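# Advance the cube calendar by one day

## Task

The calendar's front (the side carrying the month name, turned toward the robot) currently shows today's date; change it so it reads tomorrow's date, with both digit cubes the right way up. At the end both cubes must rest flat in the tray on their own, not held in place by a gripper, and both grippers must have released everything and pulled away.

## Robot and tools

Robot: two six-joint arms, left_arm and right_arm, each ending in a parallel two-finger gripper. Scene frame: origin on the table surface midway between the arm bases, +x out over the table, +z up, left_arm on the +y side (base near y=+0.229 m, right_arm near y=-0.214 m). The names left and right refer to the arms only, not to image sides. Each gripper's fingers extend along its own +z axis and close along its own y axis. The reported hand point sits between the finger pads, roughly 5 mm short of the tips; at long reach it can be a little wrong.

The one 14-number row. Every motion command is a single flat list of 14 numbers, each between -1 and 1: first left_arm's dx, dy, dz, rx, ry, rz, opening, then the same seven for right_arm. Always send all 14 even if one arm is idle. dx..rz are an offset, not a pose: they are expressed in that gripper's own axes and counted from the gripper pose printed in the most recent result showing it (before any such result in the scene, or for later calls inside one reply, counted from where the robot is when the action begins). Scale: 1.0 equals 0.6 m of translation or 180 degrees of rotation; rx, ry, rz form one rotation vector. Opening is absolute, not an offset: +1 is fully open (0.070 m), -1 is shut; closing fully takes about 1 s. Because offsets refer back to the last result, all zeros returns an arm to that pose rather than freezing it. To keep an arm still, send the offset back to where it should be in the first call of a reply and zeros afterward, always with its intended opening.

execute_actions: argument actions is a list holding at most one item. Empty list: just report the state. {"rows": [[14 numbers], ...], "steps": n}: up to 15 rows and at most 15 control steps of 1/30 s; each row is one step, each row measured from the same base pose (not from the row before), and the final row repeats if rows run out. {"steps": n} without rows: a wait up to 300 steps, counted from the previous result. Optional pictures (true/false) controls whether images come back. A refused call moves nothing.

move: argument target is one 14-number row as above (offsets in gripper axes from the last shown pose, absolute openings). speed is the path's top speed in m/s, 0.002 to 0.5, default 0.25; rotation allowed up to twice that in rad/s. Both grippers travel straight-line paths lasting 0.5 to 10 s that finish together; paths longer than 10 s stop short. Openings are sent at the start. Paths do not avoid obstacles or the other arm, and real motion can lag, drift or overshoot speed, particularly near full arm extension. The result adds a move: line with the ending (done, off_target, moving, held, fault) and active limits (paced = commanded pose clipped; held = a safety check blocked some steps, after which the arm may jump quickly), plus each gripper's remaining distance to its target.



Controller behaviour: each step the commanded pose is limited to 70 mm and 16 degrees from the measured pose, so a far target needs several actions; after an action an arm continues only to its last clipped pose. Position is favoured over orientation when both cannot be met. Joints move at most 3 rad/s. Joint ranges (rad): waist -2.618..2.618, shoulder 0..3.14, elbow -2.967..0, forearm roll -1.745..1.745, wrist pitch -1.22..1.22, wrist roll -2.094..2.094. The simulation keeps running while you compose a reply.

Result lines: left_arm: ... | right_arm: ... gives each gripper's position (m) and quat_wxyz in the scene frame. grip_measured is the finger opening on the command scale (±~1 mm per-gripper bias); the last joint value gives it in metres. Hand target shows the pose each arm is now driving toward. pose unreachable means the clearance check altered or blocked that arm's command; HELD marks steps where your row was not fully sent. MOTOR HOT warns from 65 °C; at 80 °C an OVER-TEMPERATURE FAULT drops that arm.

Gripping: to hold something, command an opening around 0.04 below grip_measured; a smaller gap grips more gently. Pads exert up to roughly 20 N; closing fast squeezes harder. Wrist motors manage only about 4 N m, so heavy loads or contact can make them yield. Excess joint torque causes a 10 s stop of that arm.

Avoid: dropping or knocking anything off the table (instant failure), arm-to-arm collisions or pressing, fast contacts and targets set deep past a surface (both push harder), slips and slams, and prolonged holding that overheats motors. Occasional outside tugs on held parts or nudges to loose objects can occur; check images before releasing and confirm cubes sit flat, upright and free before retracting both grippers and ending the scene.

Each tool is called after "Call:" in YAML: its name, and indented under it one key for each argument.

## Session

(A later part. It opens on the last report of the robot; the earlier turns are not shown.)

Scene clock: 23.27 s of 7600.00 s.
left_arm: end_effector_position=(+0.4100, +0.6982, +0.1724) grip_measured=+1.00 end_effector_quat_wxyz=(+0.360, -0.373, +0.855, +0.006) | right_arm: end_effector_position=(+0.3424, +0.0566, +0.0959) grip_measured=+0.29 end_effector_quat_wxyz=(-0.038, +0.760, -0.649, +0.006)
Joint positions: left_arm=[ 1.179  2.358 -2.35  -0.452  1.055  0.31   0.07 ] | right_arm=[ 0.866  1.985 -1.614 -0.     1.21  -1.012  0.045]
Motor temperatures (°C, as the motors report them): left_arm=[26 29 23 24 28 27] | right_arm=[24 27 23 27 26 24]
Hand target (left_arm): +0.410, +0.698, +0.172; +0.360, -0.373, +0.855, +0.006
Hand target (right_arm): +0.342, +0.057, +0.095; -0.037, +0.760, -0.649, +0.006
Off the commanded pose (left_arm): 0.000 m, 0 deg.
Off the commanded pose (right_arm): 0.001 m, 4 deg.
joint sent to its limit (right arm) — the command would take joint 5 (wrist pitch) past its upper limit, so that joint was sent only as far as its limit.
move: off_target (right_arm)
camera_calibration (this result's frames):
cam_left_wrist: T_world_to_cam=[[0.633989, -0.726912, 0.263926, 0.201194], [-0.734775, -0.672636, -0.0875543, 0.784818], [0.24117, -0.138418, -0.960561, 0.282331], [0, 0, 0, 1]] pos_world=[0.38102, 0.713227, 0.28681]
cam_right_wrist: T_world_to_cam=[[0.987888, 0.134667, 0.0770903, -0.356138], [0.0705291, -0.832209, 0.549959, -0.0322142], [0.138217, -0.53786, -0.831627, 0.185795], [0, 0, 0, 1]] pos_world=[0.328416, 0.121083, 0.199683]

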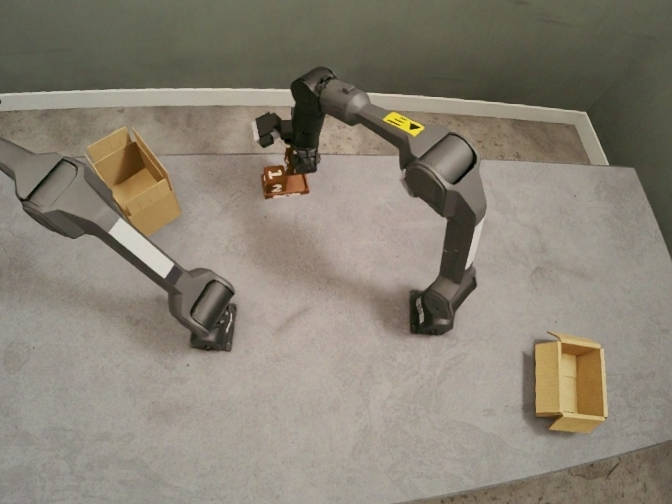

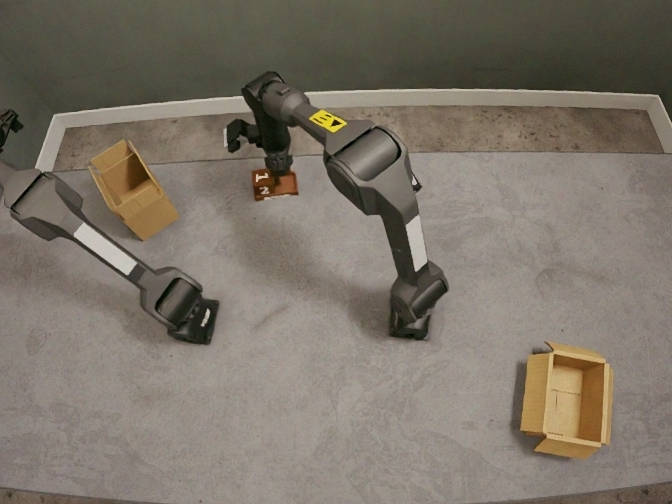

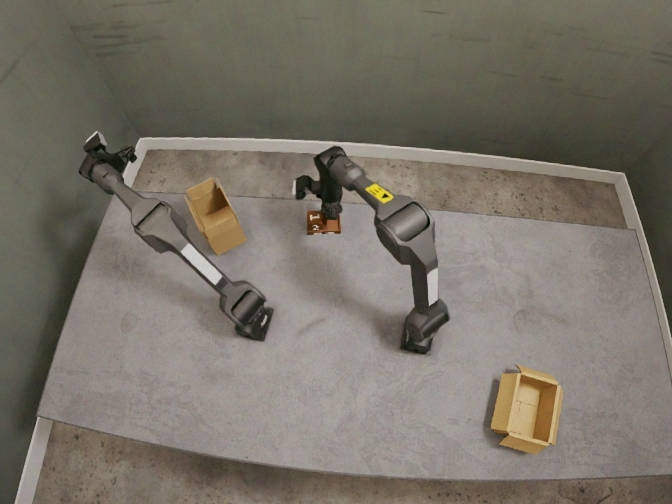

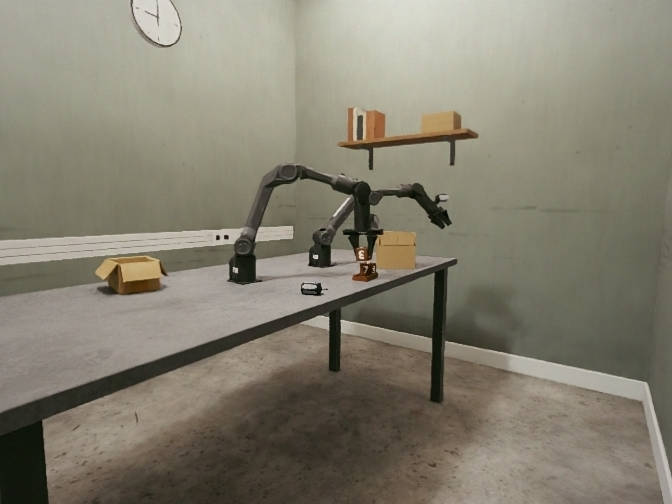

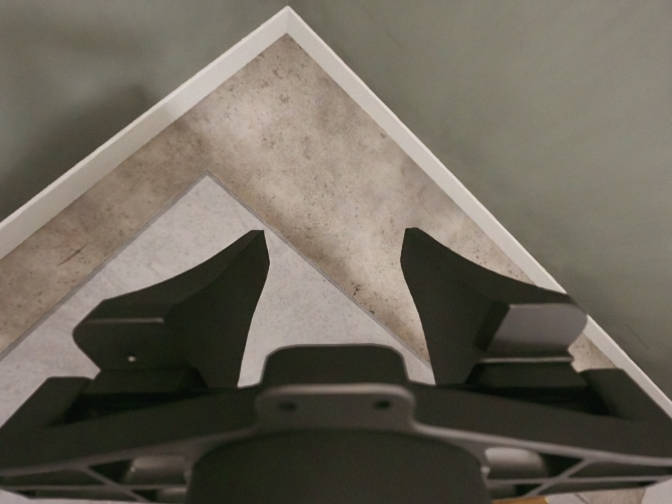

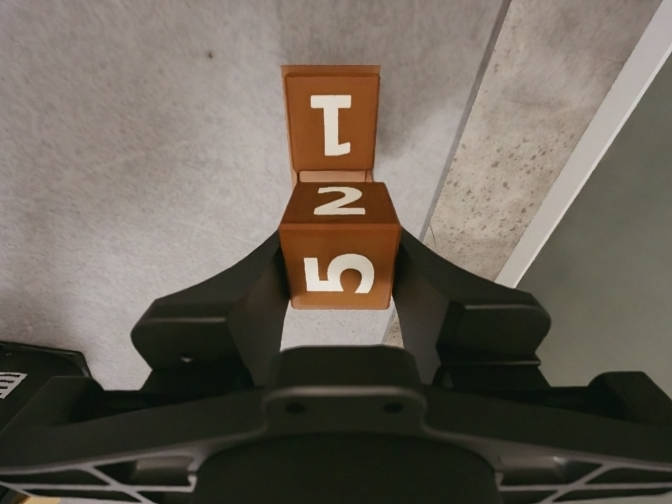

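Call:
move:
  target: [0,0,0,0,0,0,1,-0.278,0.287,-0.12,-0.02,-0.1,0.133,0.23]

Call:
move:
  target: [0,0,0,0,0,0,1,-0.15,0,-0.55,0,-0.66,0,0.23]
  speed: 0.35

Scene clock: 35.77 s of 7600.00 s.
left_arm: end_effector_position=(+0.4100, +0.6982, +0.1724) grip_measured=+1.00 end_effector_quat_wxyz=(+0.360, -0.373, +0.855, +0.006) | right_arm: end_effector_position=(+0.1395, +0.1905, +0.1667) grip_measured=+0.29 end_effector_quat_wxyz=(+0.114, -0.601, +0.777, +0.147)
Joint positions: left_arm=[ 1.179  2.358 -2.35  -0.452  1.055  0.31   0.07 ] | right_arm=[ 1.397  1.759 -1.505  0.133  1.052 -0.114  0.045]
Motor temperatures (°C, as the motors report them): left_arm=[26 31 23 24 28 27] | right_arm=[24 28 24 27 26 24]
Hand target (left_arm): +0.410, +0.698, +0.172; +0.360, -0.373, +0.855, +0.006
Hand target (right_arm): +0.140, +0.190, +0.166; +0.112, -0.600, +0.778, +0.146
Off the commanded pose (left_arm): 0.000 m, 0 deg.
Off the commanded pose (right_arm): 0.004 m, 1 deg.
After step 90, 8.00 s passed at rest.
move: off_target (right_arm)
camera_calibration (this result's frames):
cam_left_wrist: T_world_to_cam=[[0.633989, -0.726912, 0.263926, 0.201194], [-0.734775, -0.672636, -0.0875543, 0.784818], [0.24117, -0.138418, -0.960561, 0.282331], [0, 0, 0, 1]] pos_world=[0.38102, 0.713227, 0.28681]
cam_right_wrist: T_world_to_cam=[[0.962359, -0.257532, -0.0868441, -0.0735572], [-0.227333, -0.937887, 0.262084, 0.164226], [-0.148945, -0.232477, -0.961129, 0.348196], [0, 0, 0, 1]] pos_world=[0.159984, 0.21603, 0.285232]

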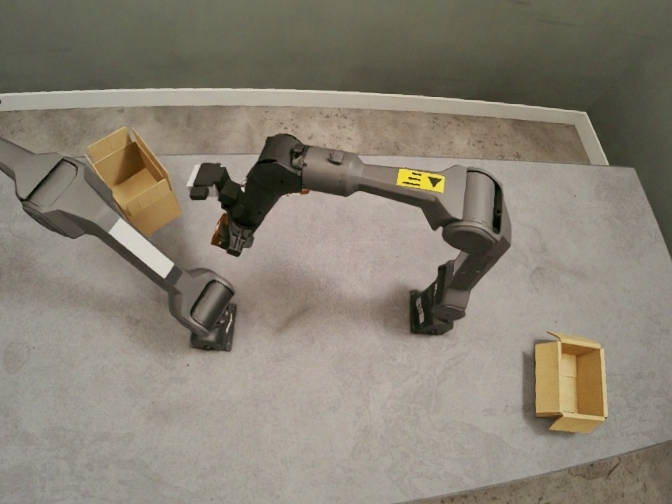

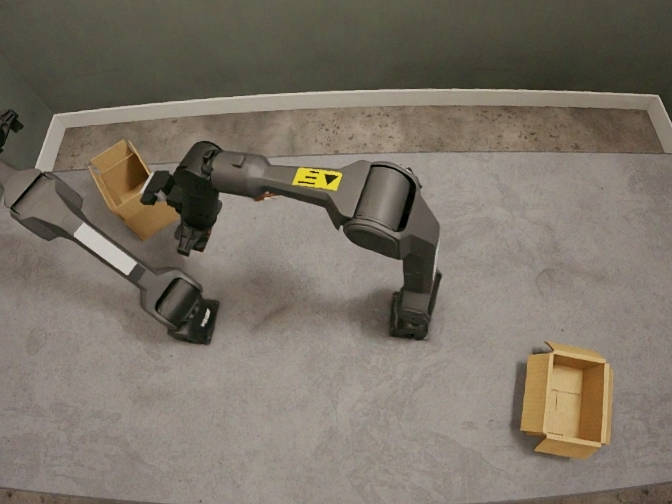

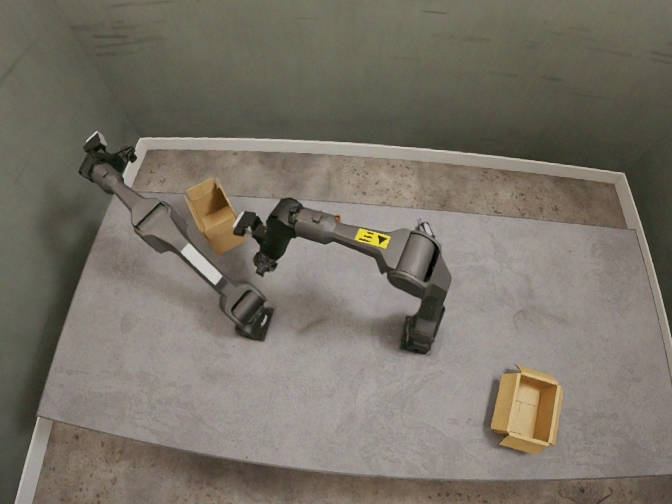

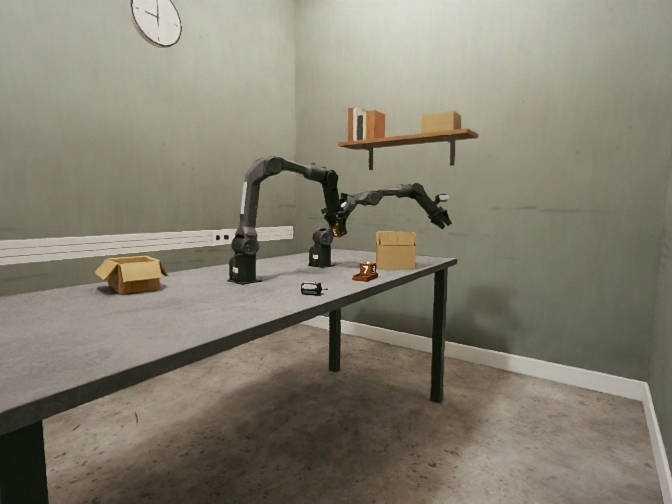

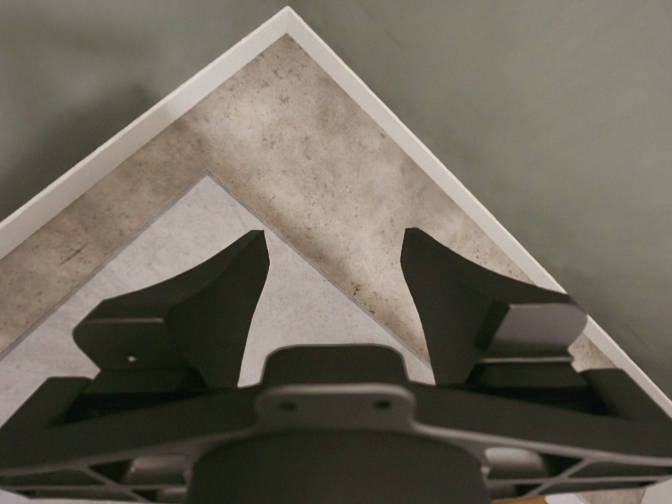

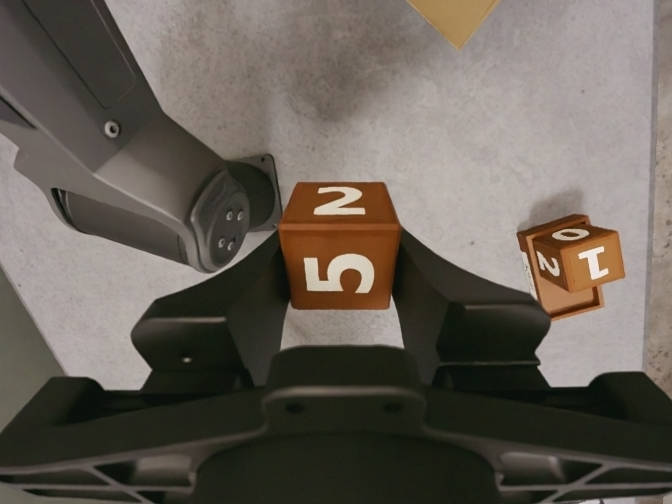

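Scene clock: 39.20 s of 7600.00 s.
left_arm: end_effector_position=(+0.4100, +0.6982, +0.1724) grip_measured=+1.00 end_effector_quat_wxyz=(+0.360, -0.373, +0.855, +0.006) | right_arm: end_effector_position=(+0.1608, +0.1516, +0.5079) grip_measured=+0.29 end_effector_quat_wxyz=(+0.721, -0.181, +0.296, +0.600)
Joint positions: left_arm=[ 1.179  2.358 -2.35  -0.452  1.055  0.31   0.07 ] | right_arm=[ 1.371  1.441 -0.991 -0.016 -1.226  0.168  0.045]
Motor temperatures (°C, as the motors report them): left_arm=[26 31 23 24 28 27] | right_arm=[24 28 24 27 26 25]
Hand target (left_arm): +0.410, +0.698, +0.172; +0.360, -0.373, +0.855, +0.006
Hand target (right_arm): +0.161, +0.151, +0.508; +0.720, -0.181, +0.296, +0.601
Off the commanded pose (left_arm): 0.000 m, 0 deg.
Off the commanded pose (right_arm): 0.002 m, 1 deg.
move: done
camera_calibration (this result's frames):
cam_left_wrist: T_world_to_cam=[[0.633989, -0.726912, 0.263926, 0.201194], [-0.734775, -0.672636, -0.0875544, 0.784818], [0.24117, -0.138417, -0.960561, 0.282331], [0, 0, 0, 1]] pos_world=[0.38102, 0.713227, 0.28681]
cam_right_wrist: T_world_to_cam=[[0.971611, -0.20585, -0.116611, -0.0686647], [-0.0611436, 0.257662, -0.964298, 0.458142], [0.228547, 0.944053, 0.237761, -0.177721], [0, 0, 0, 1]] pos_world=[0.135346, 0.0355978, 0.476034]

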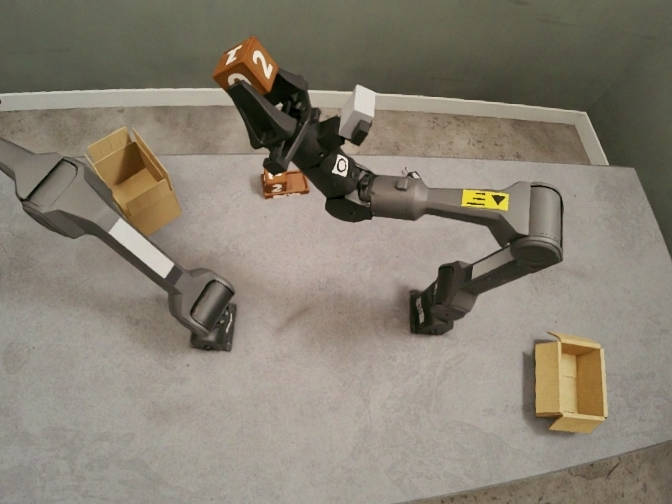

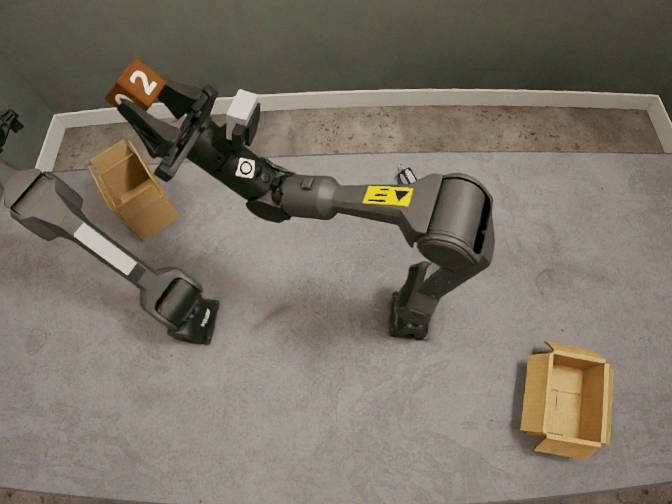

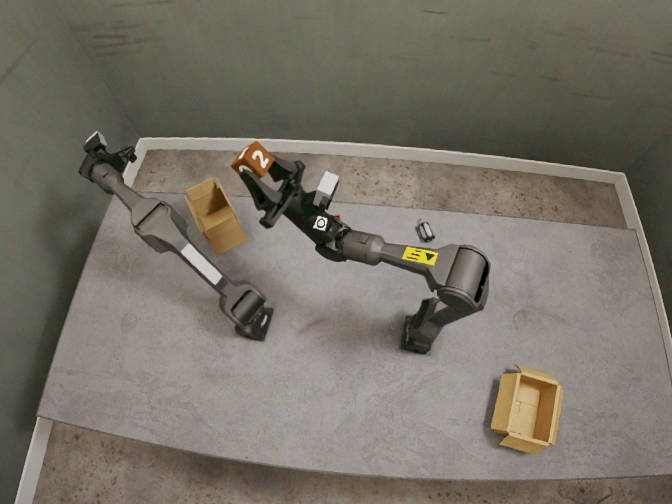

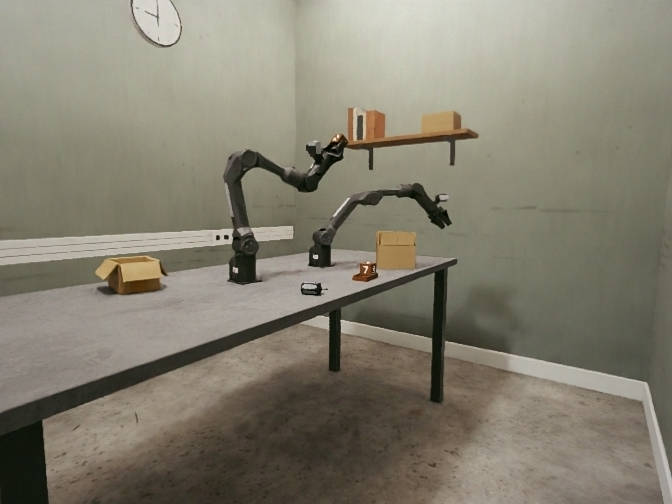

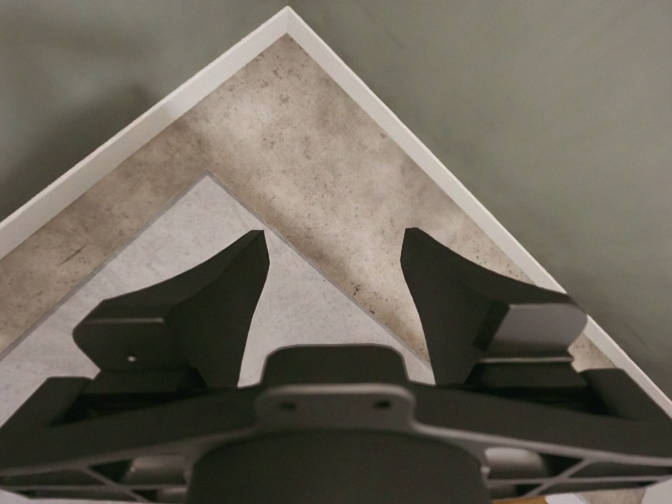

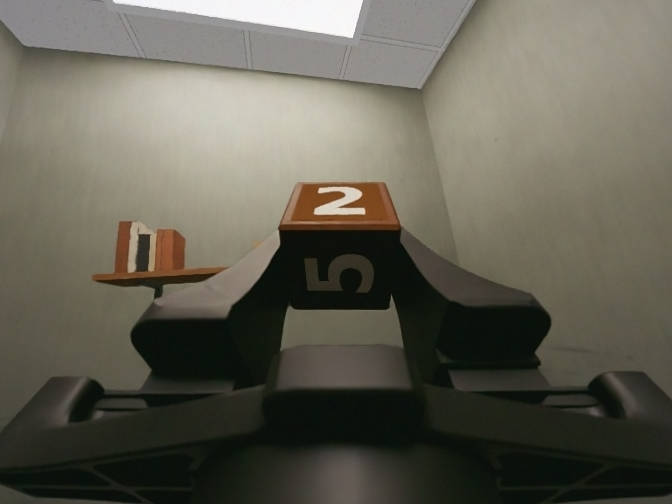

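Call:
zoom_image:
  camera: "cam_head_left"
  region: [200,25,300,105]

Region (200, 25, 300, 105) of cam_head_left's 672x504 image, scaled by 5.040, with more detail than that image has; it fills the top 403 rows of this view, and the rest is white.

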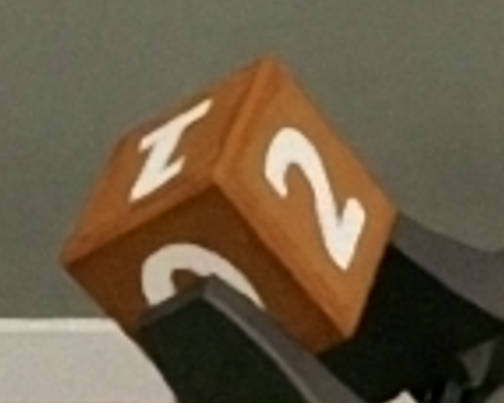

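Call:
move:
  target: [0,0,0,0,0,0,1,0.472,-0.0995,-0.483,0.074,0.716,-0.018,0.23]
  speed: 0.35

Call:
move:
  target: [0,0,0,0,0,0,1,0.016,0,0.09,-0.021,0.053,0.25,0.23]

Scene clock: 48.73 s of 7600.00 s.
left_arm: end_effector_position=(+0.4100, +0.6982, +0.1724) grip_measured=+1.00 end_effector_quat_wxyz=(+0.360, -0.373, +0.855, +0.006) | right_arm: end_effector_position=(+0.1912, +0.1731, +0.0969) grip_measured=+0.29 end_effector_quat_wxyz=(+0.073, -0.548, +0.832, +0.045)
Joint positions: left_arm=[ 1.179  2.358 -2.35  -0.452  1.055  0.31   0.07 ] | right_arm=[ 1.332  1.934 -1.528 -0.009  1.08   0.021  0.045]
Motor temperatures (°C, as the motors report them): left_arm=[26 32 23 24 28 27] | right_arm=[24 28 24 27 26 25]
Hand target (left_arm): +0.410, +0.698, +0.172; +0.360, -0.373, +0.855, +0.006
Hand target (right_arm): +0.191, +0.173, +0.097; +0.074, -0.548, +0.832, +0.045
Off the commanded pose (left_arm): 0.000 m, 0 deg.
Off the commanded pose (right_arm): 0.005 m, 1 deg.
After step 90, 2.90 s passed at rest.
move: off_target (right_arm)
camera_calibration (this result's frames):
cam_left_wrist: T_world_to_cam=[[0.633989, -0.726912, 0.263926, 0.201194], [-0.734776, -0.672636, -0.0875543, 0.784818], [0.24117, -0.138418, -0.960561, 0.282331], [0, 0, 0, 1]] pos_world=[0.38102, 0.713227, 0.28681]
cam_right_wrist: T_world_to_cam=[[0.909871, -0.414657, 0.0139271, -0.106385], [-0.378134, -0.814981, 0.439113, 0.168365], [-0.170731, -0.404803, -0.898324, 0.312641], [0, 0, 0, 1]] pos_world=[0.213838, 0.219659, 0.208403]

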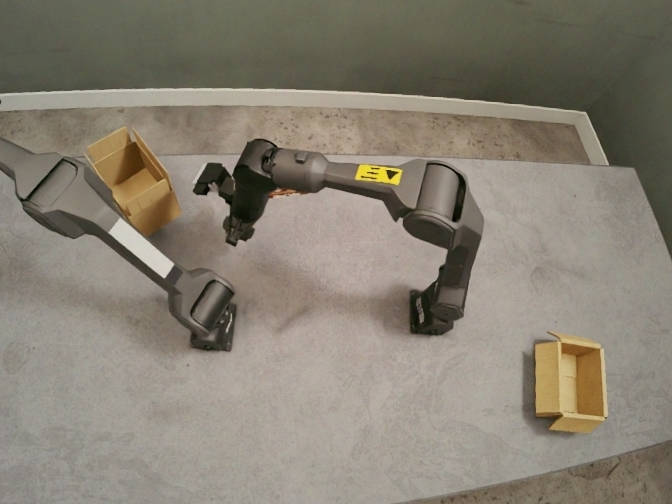

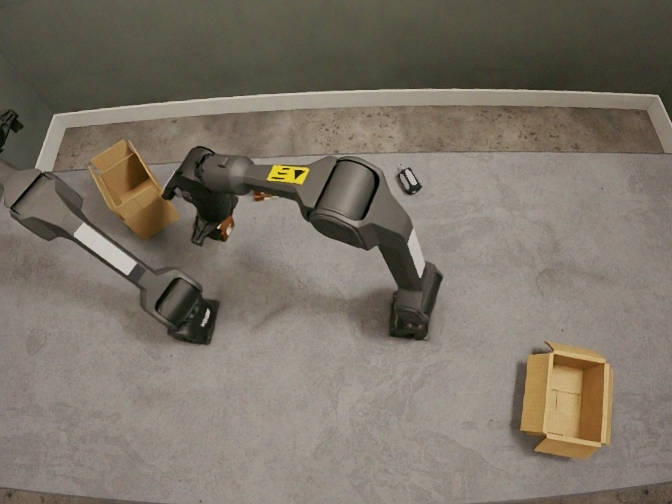

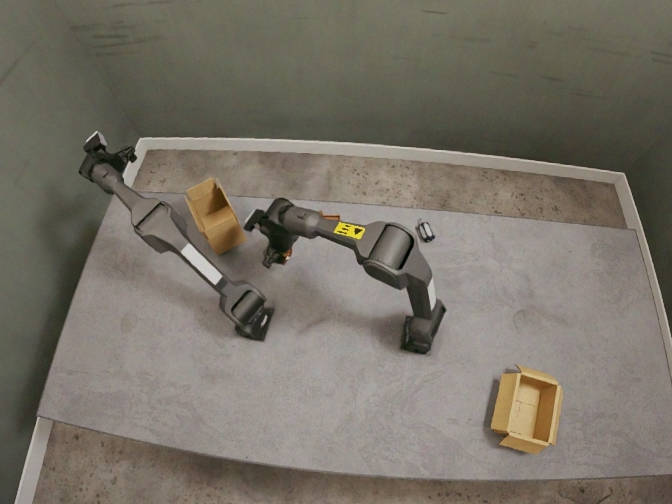

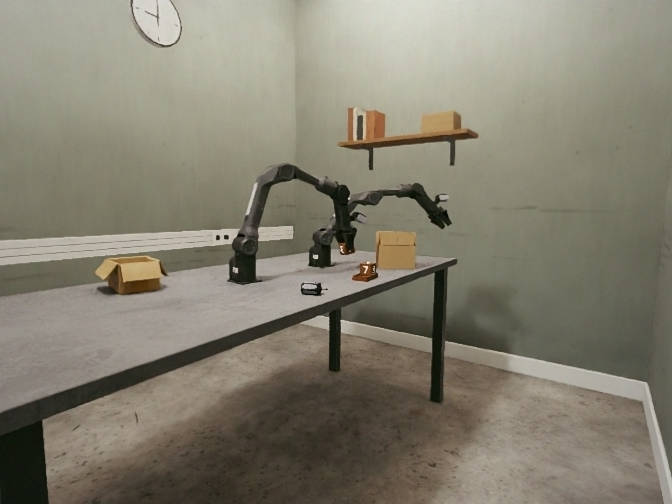

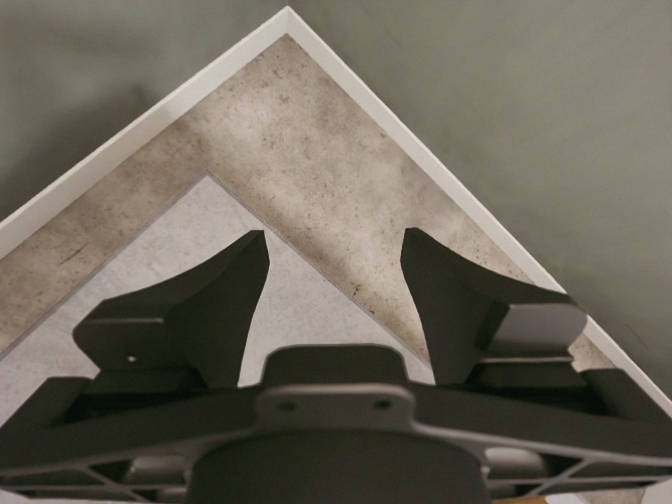

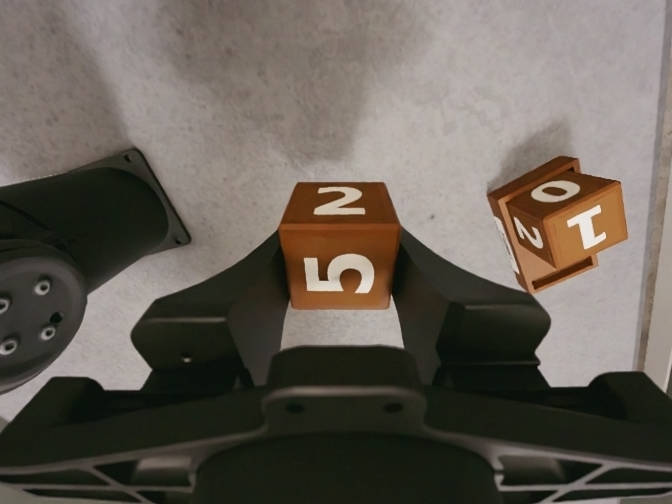

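Scene clock: 50.67 s of 7600.00 s.
left_arm: end_effector_position=(+0.4100, +0.6982, +0.1724) grip_measured=+1.00 end_effector_quat_wxyz=(+0.360, -0.373, +0.855, +0.006) | right_arm: end_effector_position=(+0.1917, +0.1720, +0.0413) grip_measured=+0.29 end_effector_quat_wxyz=(-0.034, -0.192, +0.980, +0.050)
Joint positions: left_arm=[ 1.179  2.358 -2.35  -0.452  1.055  0.31   0.07 ] | right_arm=[ 1.265  2.089 -1.557  0.13   1.091  0.671  0.045]
Motor temperatures (°C, as the motors report them): left_arm=[26 32 23 24 28 27] | right_arm=[24 28 24 27 26 25]
Hand target (left_arm): +0.410, +0.698, +0.172; +0.360, -0.373, +0.855, +0.006
Hand target (right_arm): +0.192, +0.172, +0.041; -0.034, -0.192, +0.980, +0.050
Off the commanded pose (left_arm): 0.000 m, 0 deg.
Off the commanded pose (right_arm): 0.001 m, 0 deg.
move: done
camera_calibration (this result's frames):
cam_left_wrist: T_world_to_cam=[[0.633989, -0.726912, 0.263925, 0.201194], [-0.734775, -0.672636, -0.0875543, 0.784818], [0.24117, -0.138417, -0.960561, 0.282331], [0, 0, 0, 1]] pos_world=[0.38102, 0.713227, 0.28681]
cam_right_wrist: T_world_to_cam=[[0.354395, -0.929917, -0.0982832, 0.0932495], [-0.706671, -0.335173, 0.623117, 0.165014], [-0.612389, -0.151375, -0.775929, 0.298386], [0, 0, 0, 1]] pos_world=[0.266292, 0.187191, 0.137868]

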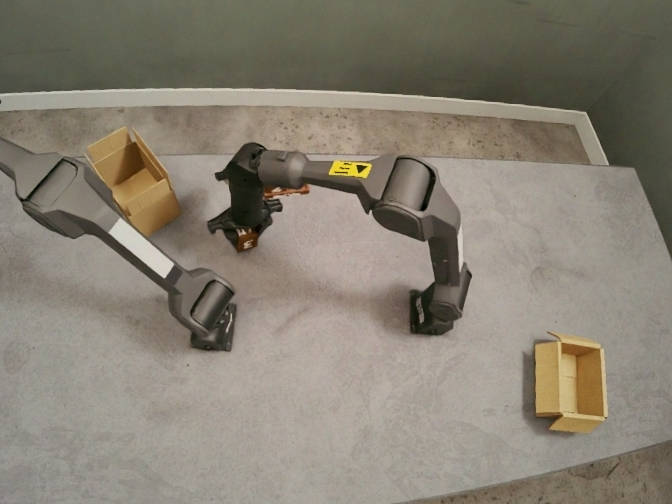

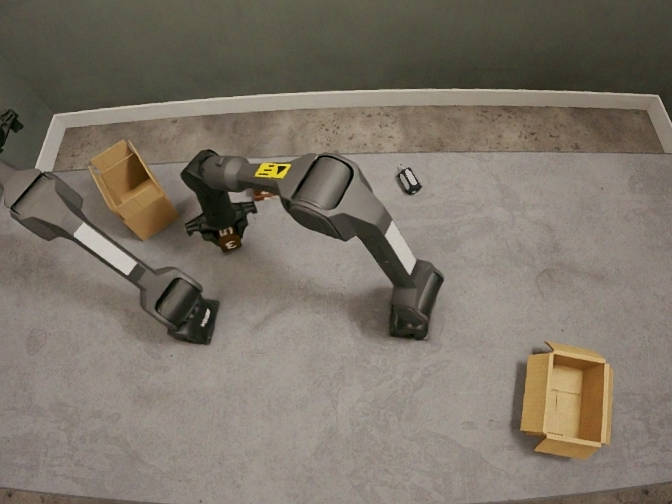

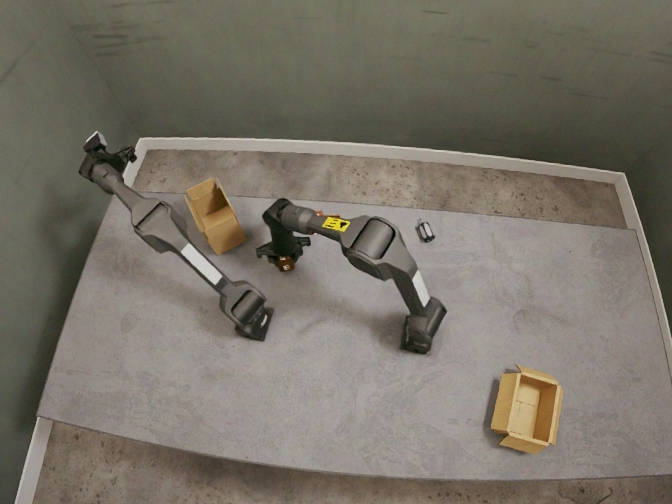

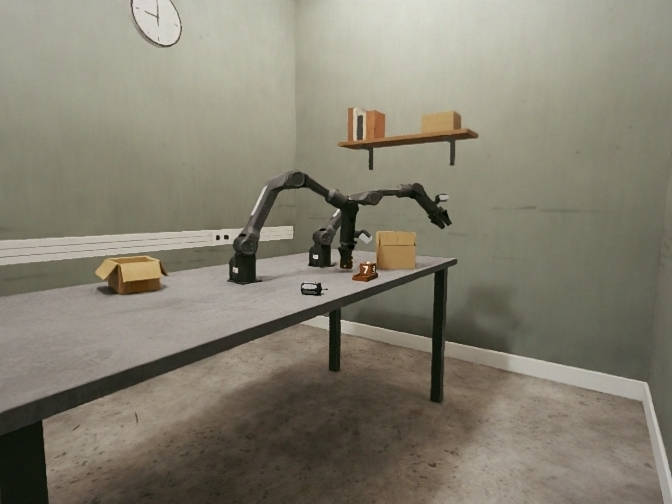

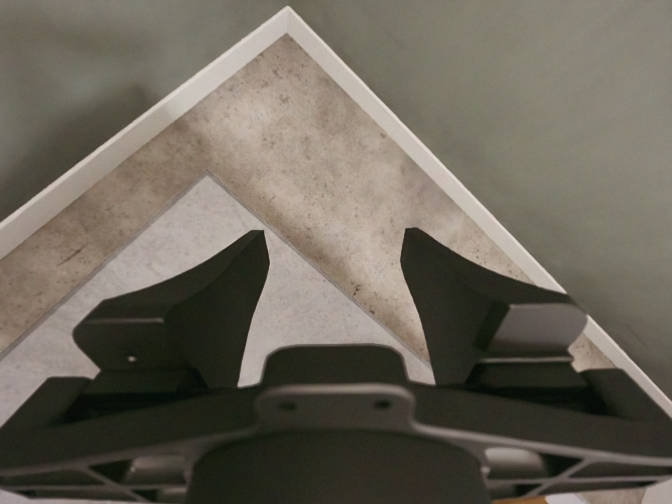

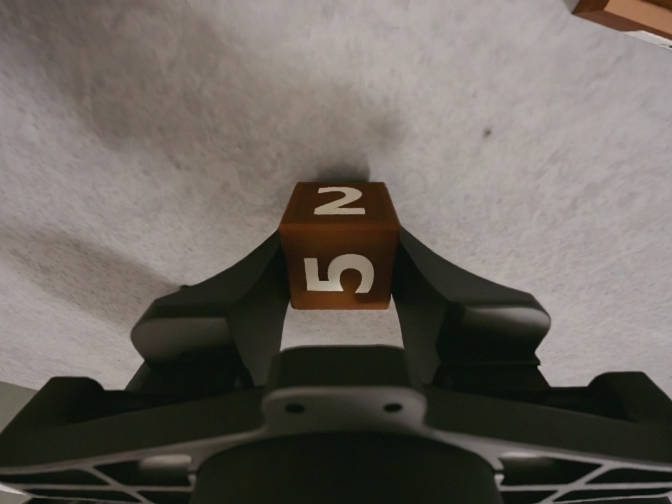

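Call:
move:
  target: [0,0,0,0,0,0,1,0,-0.05,0,0.035,-0.015,0,0.23]
  speed: 0.1

Call:
move:
  target: [0,0,0,0,0,0,1,0,0,0.018,0,0,0,0.23]
  speed: 0.02

Scene clock: 56.60 s of 7600.00 s.
left_arm: end_effector_position=(+0.4100, +0.6982, +0.1724) grip_measured=+1.00 end_effector_quat_wxyz=(+0.360, -0.373, +0.855, +0.006) | right_arm: end_effector_position=(+0.2032, +0.1443, +0.0381) grip_measured=+0.29 end_effector_quat_wxyz=(+0.000, -0.192, +0.981, +0.001)
Joint positions: left_arm=[ 1.179  2.358 -2.35  -0.452  1.055  0.31   0.07 ] | right_arm=[ 1.272  2.051 -1.487  0.001  1.092  0.735  0.045]
Motor temperatures (°C, as the motors report them): left_arm=[26 32 23 24 28 27] | right_arm=[24 28 24 27 26 25]
Hand target (left_arm): +0.410, +0.698, +0.172; +0.360, -0.373, +0.855, +0.006
Hand target (right_arm): +0.203, +0.145, +0.038; -0.000, -0.193, +0.981, +0.002
Off the commanded pose (left_arm): 0.000 m, 0 deg.
Off the commanded pose (right_arm): 0.000 m, 0 deg.
After step 90, 2.07 s passed at rest.
move: done
camera_calibration (this result's frames):
cam_left_wrist: T_world_to_cam=[[0.633989, -0.726912, 0.263925, 0.201194], [-0.734775, -0.672636, -0.0875544, 0.784818], [0.24117, -0.138417, -0.960561, 0.282331], [0, 0, 0, 1]] pos_world=[0.38102, 0.713227, 0.28681]
cam_right_wrist: T_world_to_cam=[[0.358833, -0.933343, 0.0104731, 0.0585619], [-0.758524, -0.285046, 0.585995, 0.17052], [-0.543949, -0.218218, -0.810247, 0.295737], [0, 0, 0, 1]] pos_world=[0.269195, 0.1678, 0.139083]

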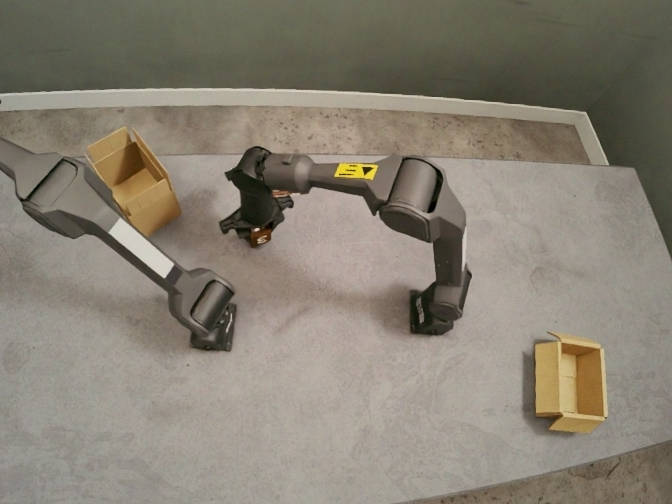

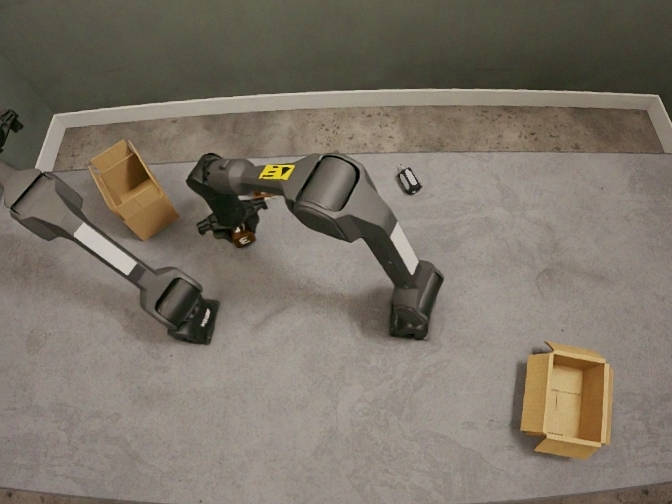

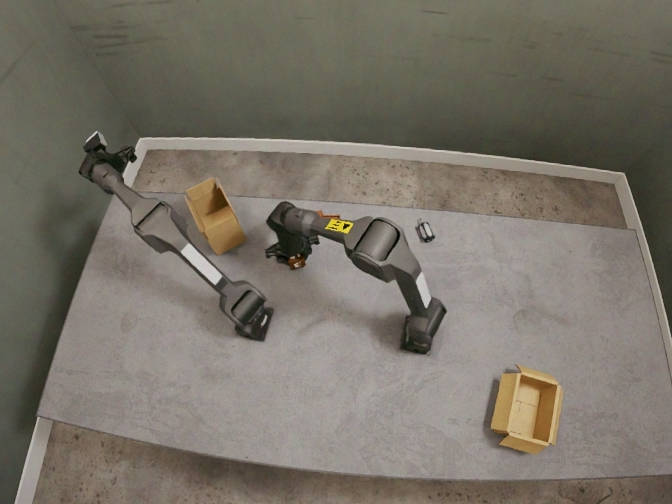

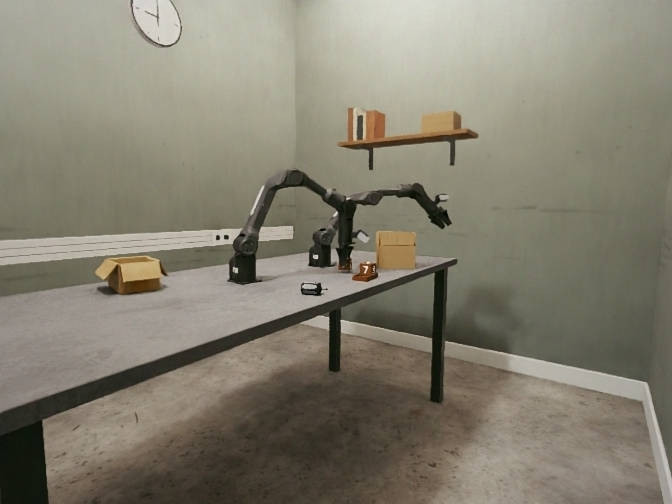

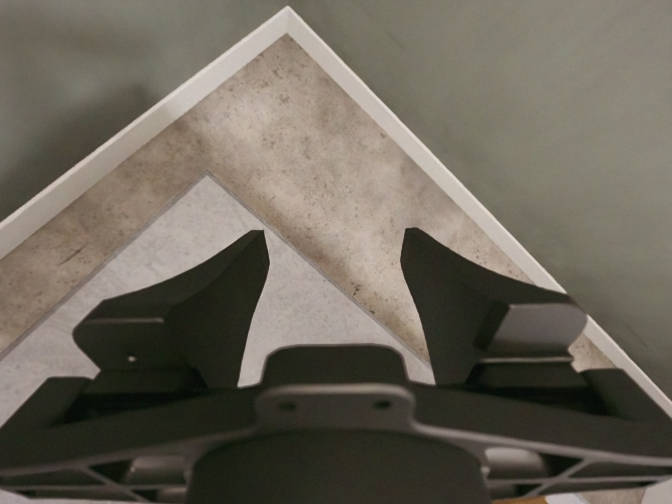

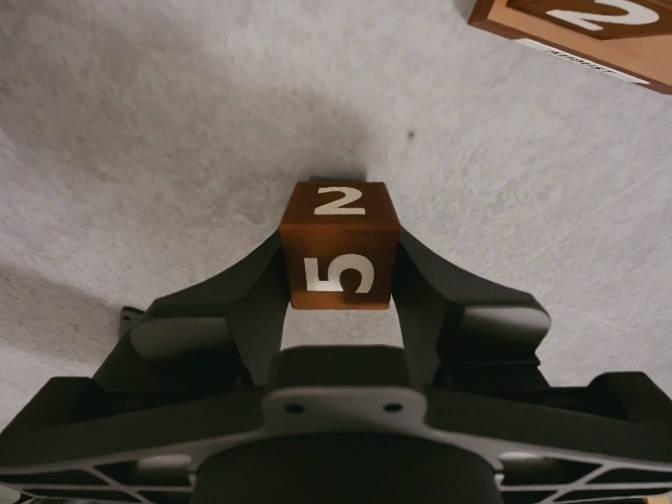

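Scene clock: 57.37 s of 7600.00 s.
left_arm: end_effector_position=(+0.4100, +0.6982, +0.1724) grip_measured=+1.00 end_effector_quat_wxyz=(+0.360, -0.373, +0.855, +0.006) | right_arm: end_effector_position=(+0.2030, +0.1442, +0.0270) grip_measured=+0.29 end_effector_quat_wxyz=(-0.000, -0.192, +0.981, +0.001)
Joint positions: left_arm=[ 1.179  2.358 -2.35  -0.452  1.055  0.31   0.07 ] | right_arm=[ 1.272  2.067 -1.465  0.001  1.055  0.735  0.045]
Motor temperatures (°C, as the motors report them): left_arm=[26 32 23 24 28 27] | right_arm=[24 28 24 27 26 25]
Hand target (left_arm): +0.410, +0.698, +0.172; +0.360, -0.373, +0.855, +0.006
Hand target (right_arm): +0.203, +0.144, +0.027; +0.000, -0.192, +0.981, +0.001
Off the commanded pose (left_arm): 0.000 m, 0 deg.
Off the commanded pose (right_arm): 0.000 m, 0 deg.
move: done
camera_calibration (this result's frames):
cam_left_wrist: T_world_to_cam=[[0.633989, -0.726912, 0.263926, 0.201194], [-0.734775, -0.672636, -0.0875544, 0.784818], [0.24117, -0.138418, -0.960561, 0.282331], [0, 0, 0, 1]] pos_world=[0.38102, 0.713227, 0.28681]
cam_right_wrist: T_world_to_cam=[[0.358862, -0.933331, 0.0105278, 0.0585982], [-0.758372, -0.284979, 0.586225, 0.176811], [-0.544142, -0.218358, -0.81008, 0.286739], [0, 0, 0, 1]] pos_world=[0.269087, 0.167691, 0.128014]

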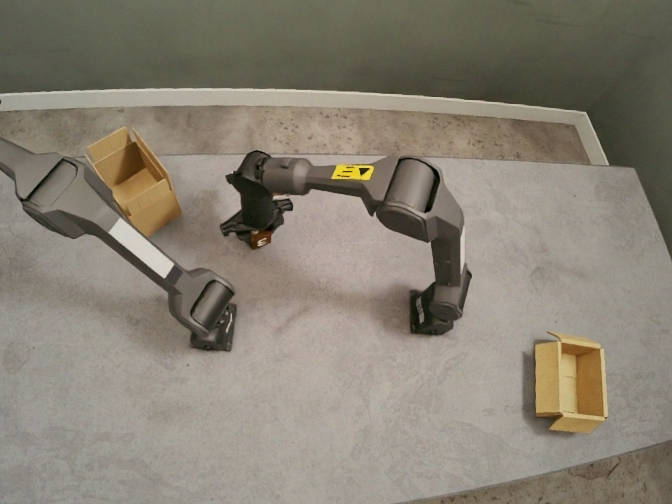

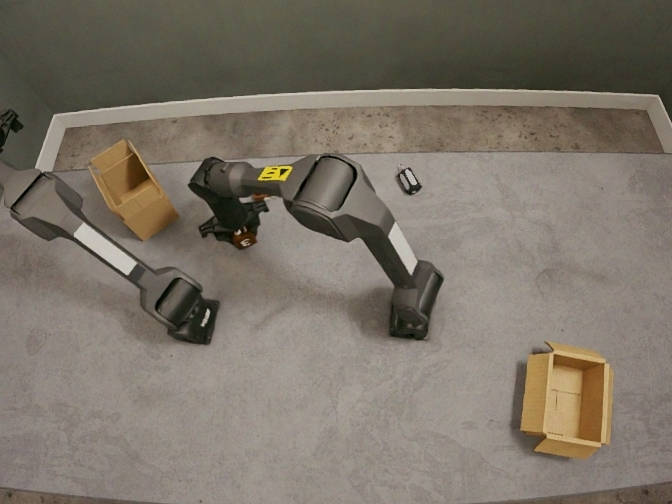

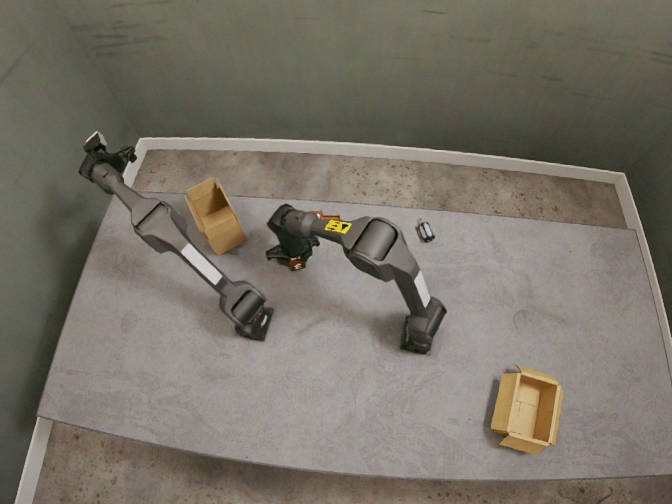

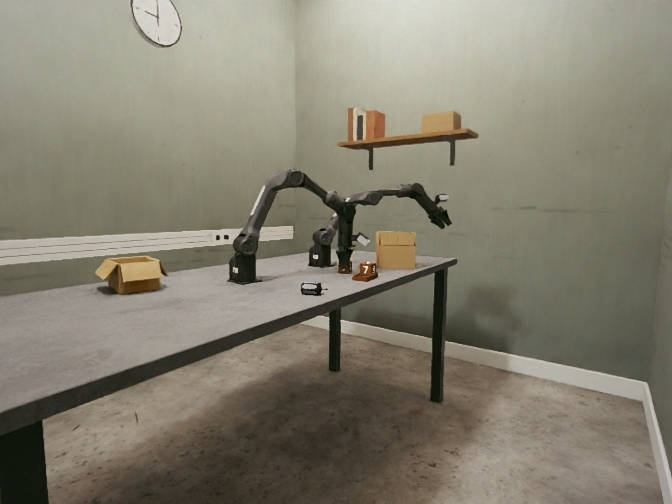

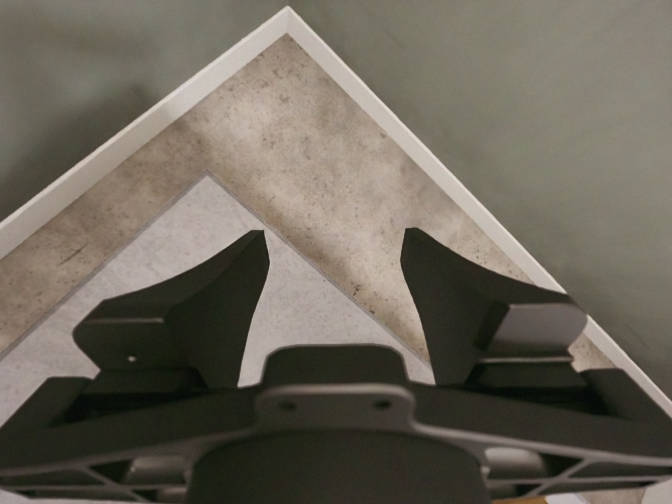

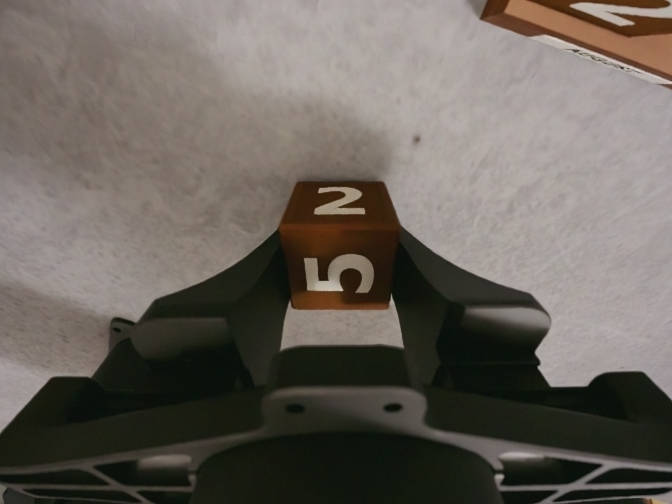

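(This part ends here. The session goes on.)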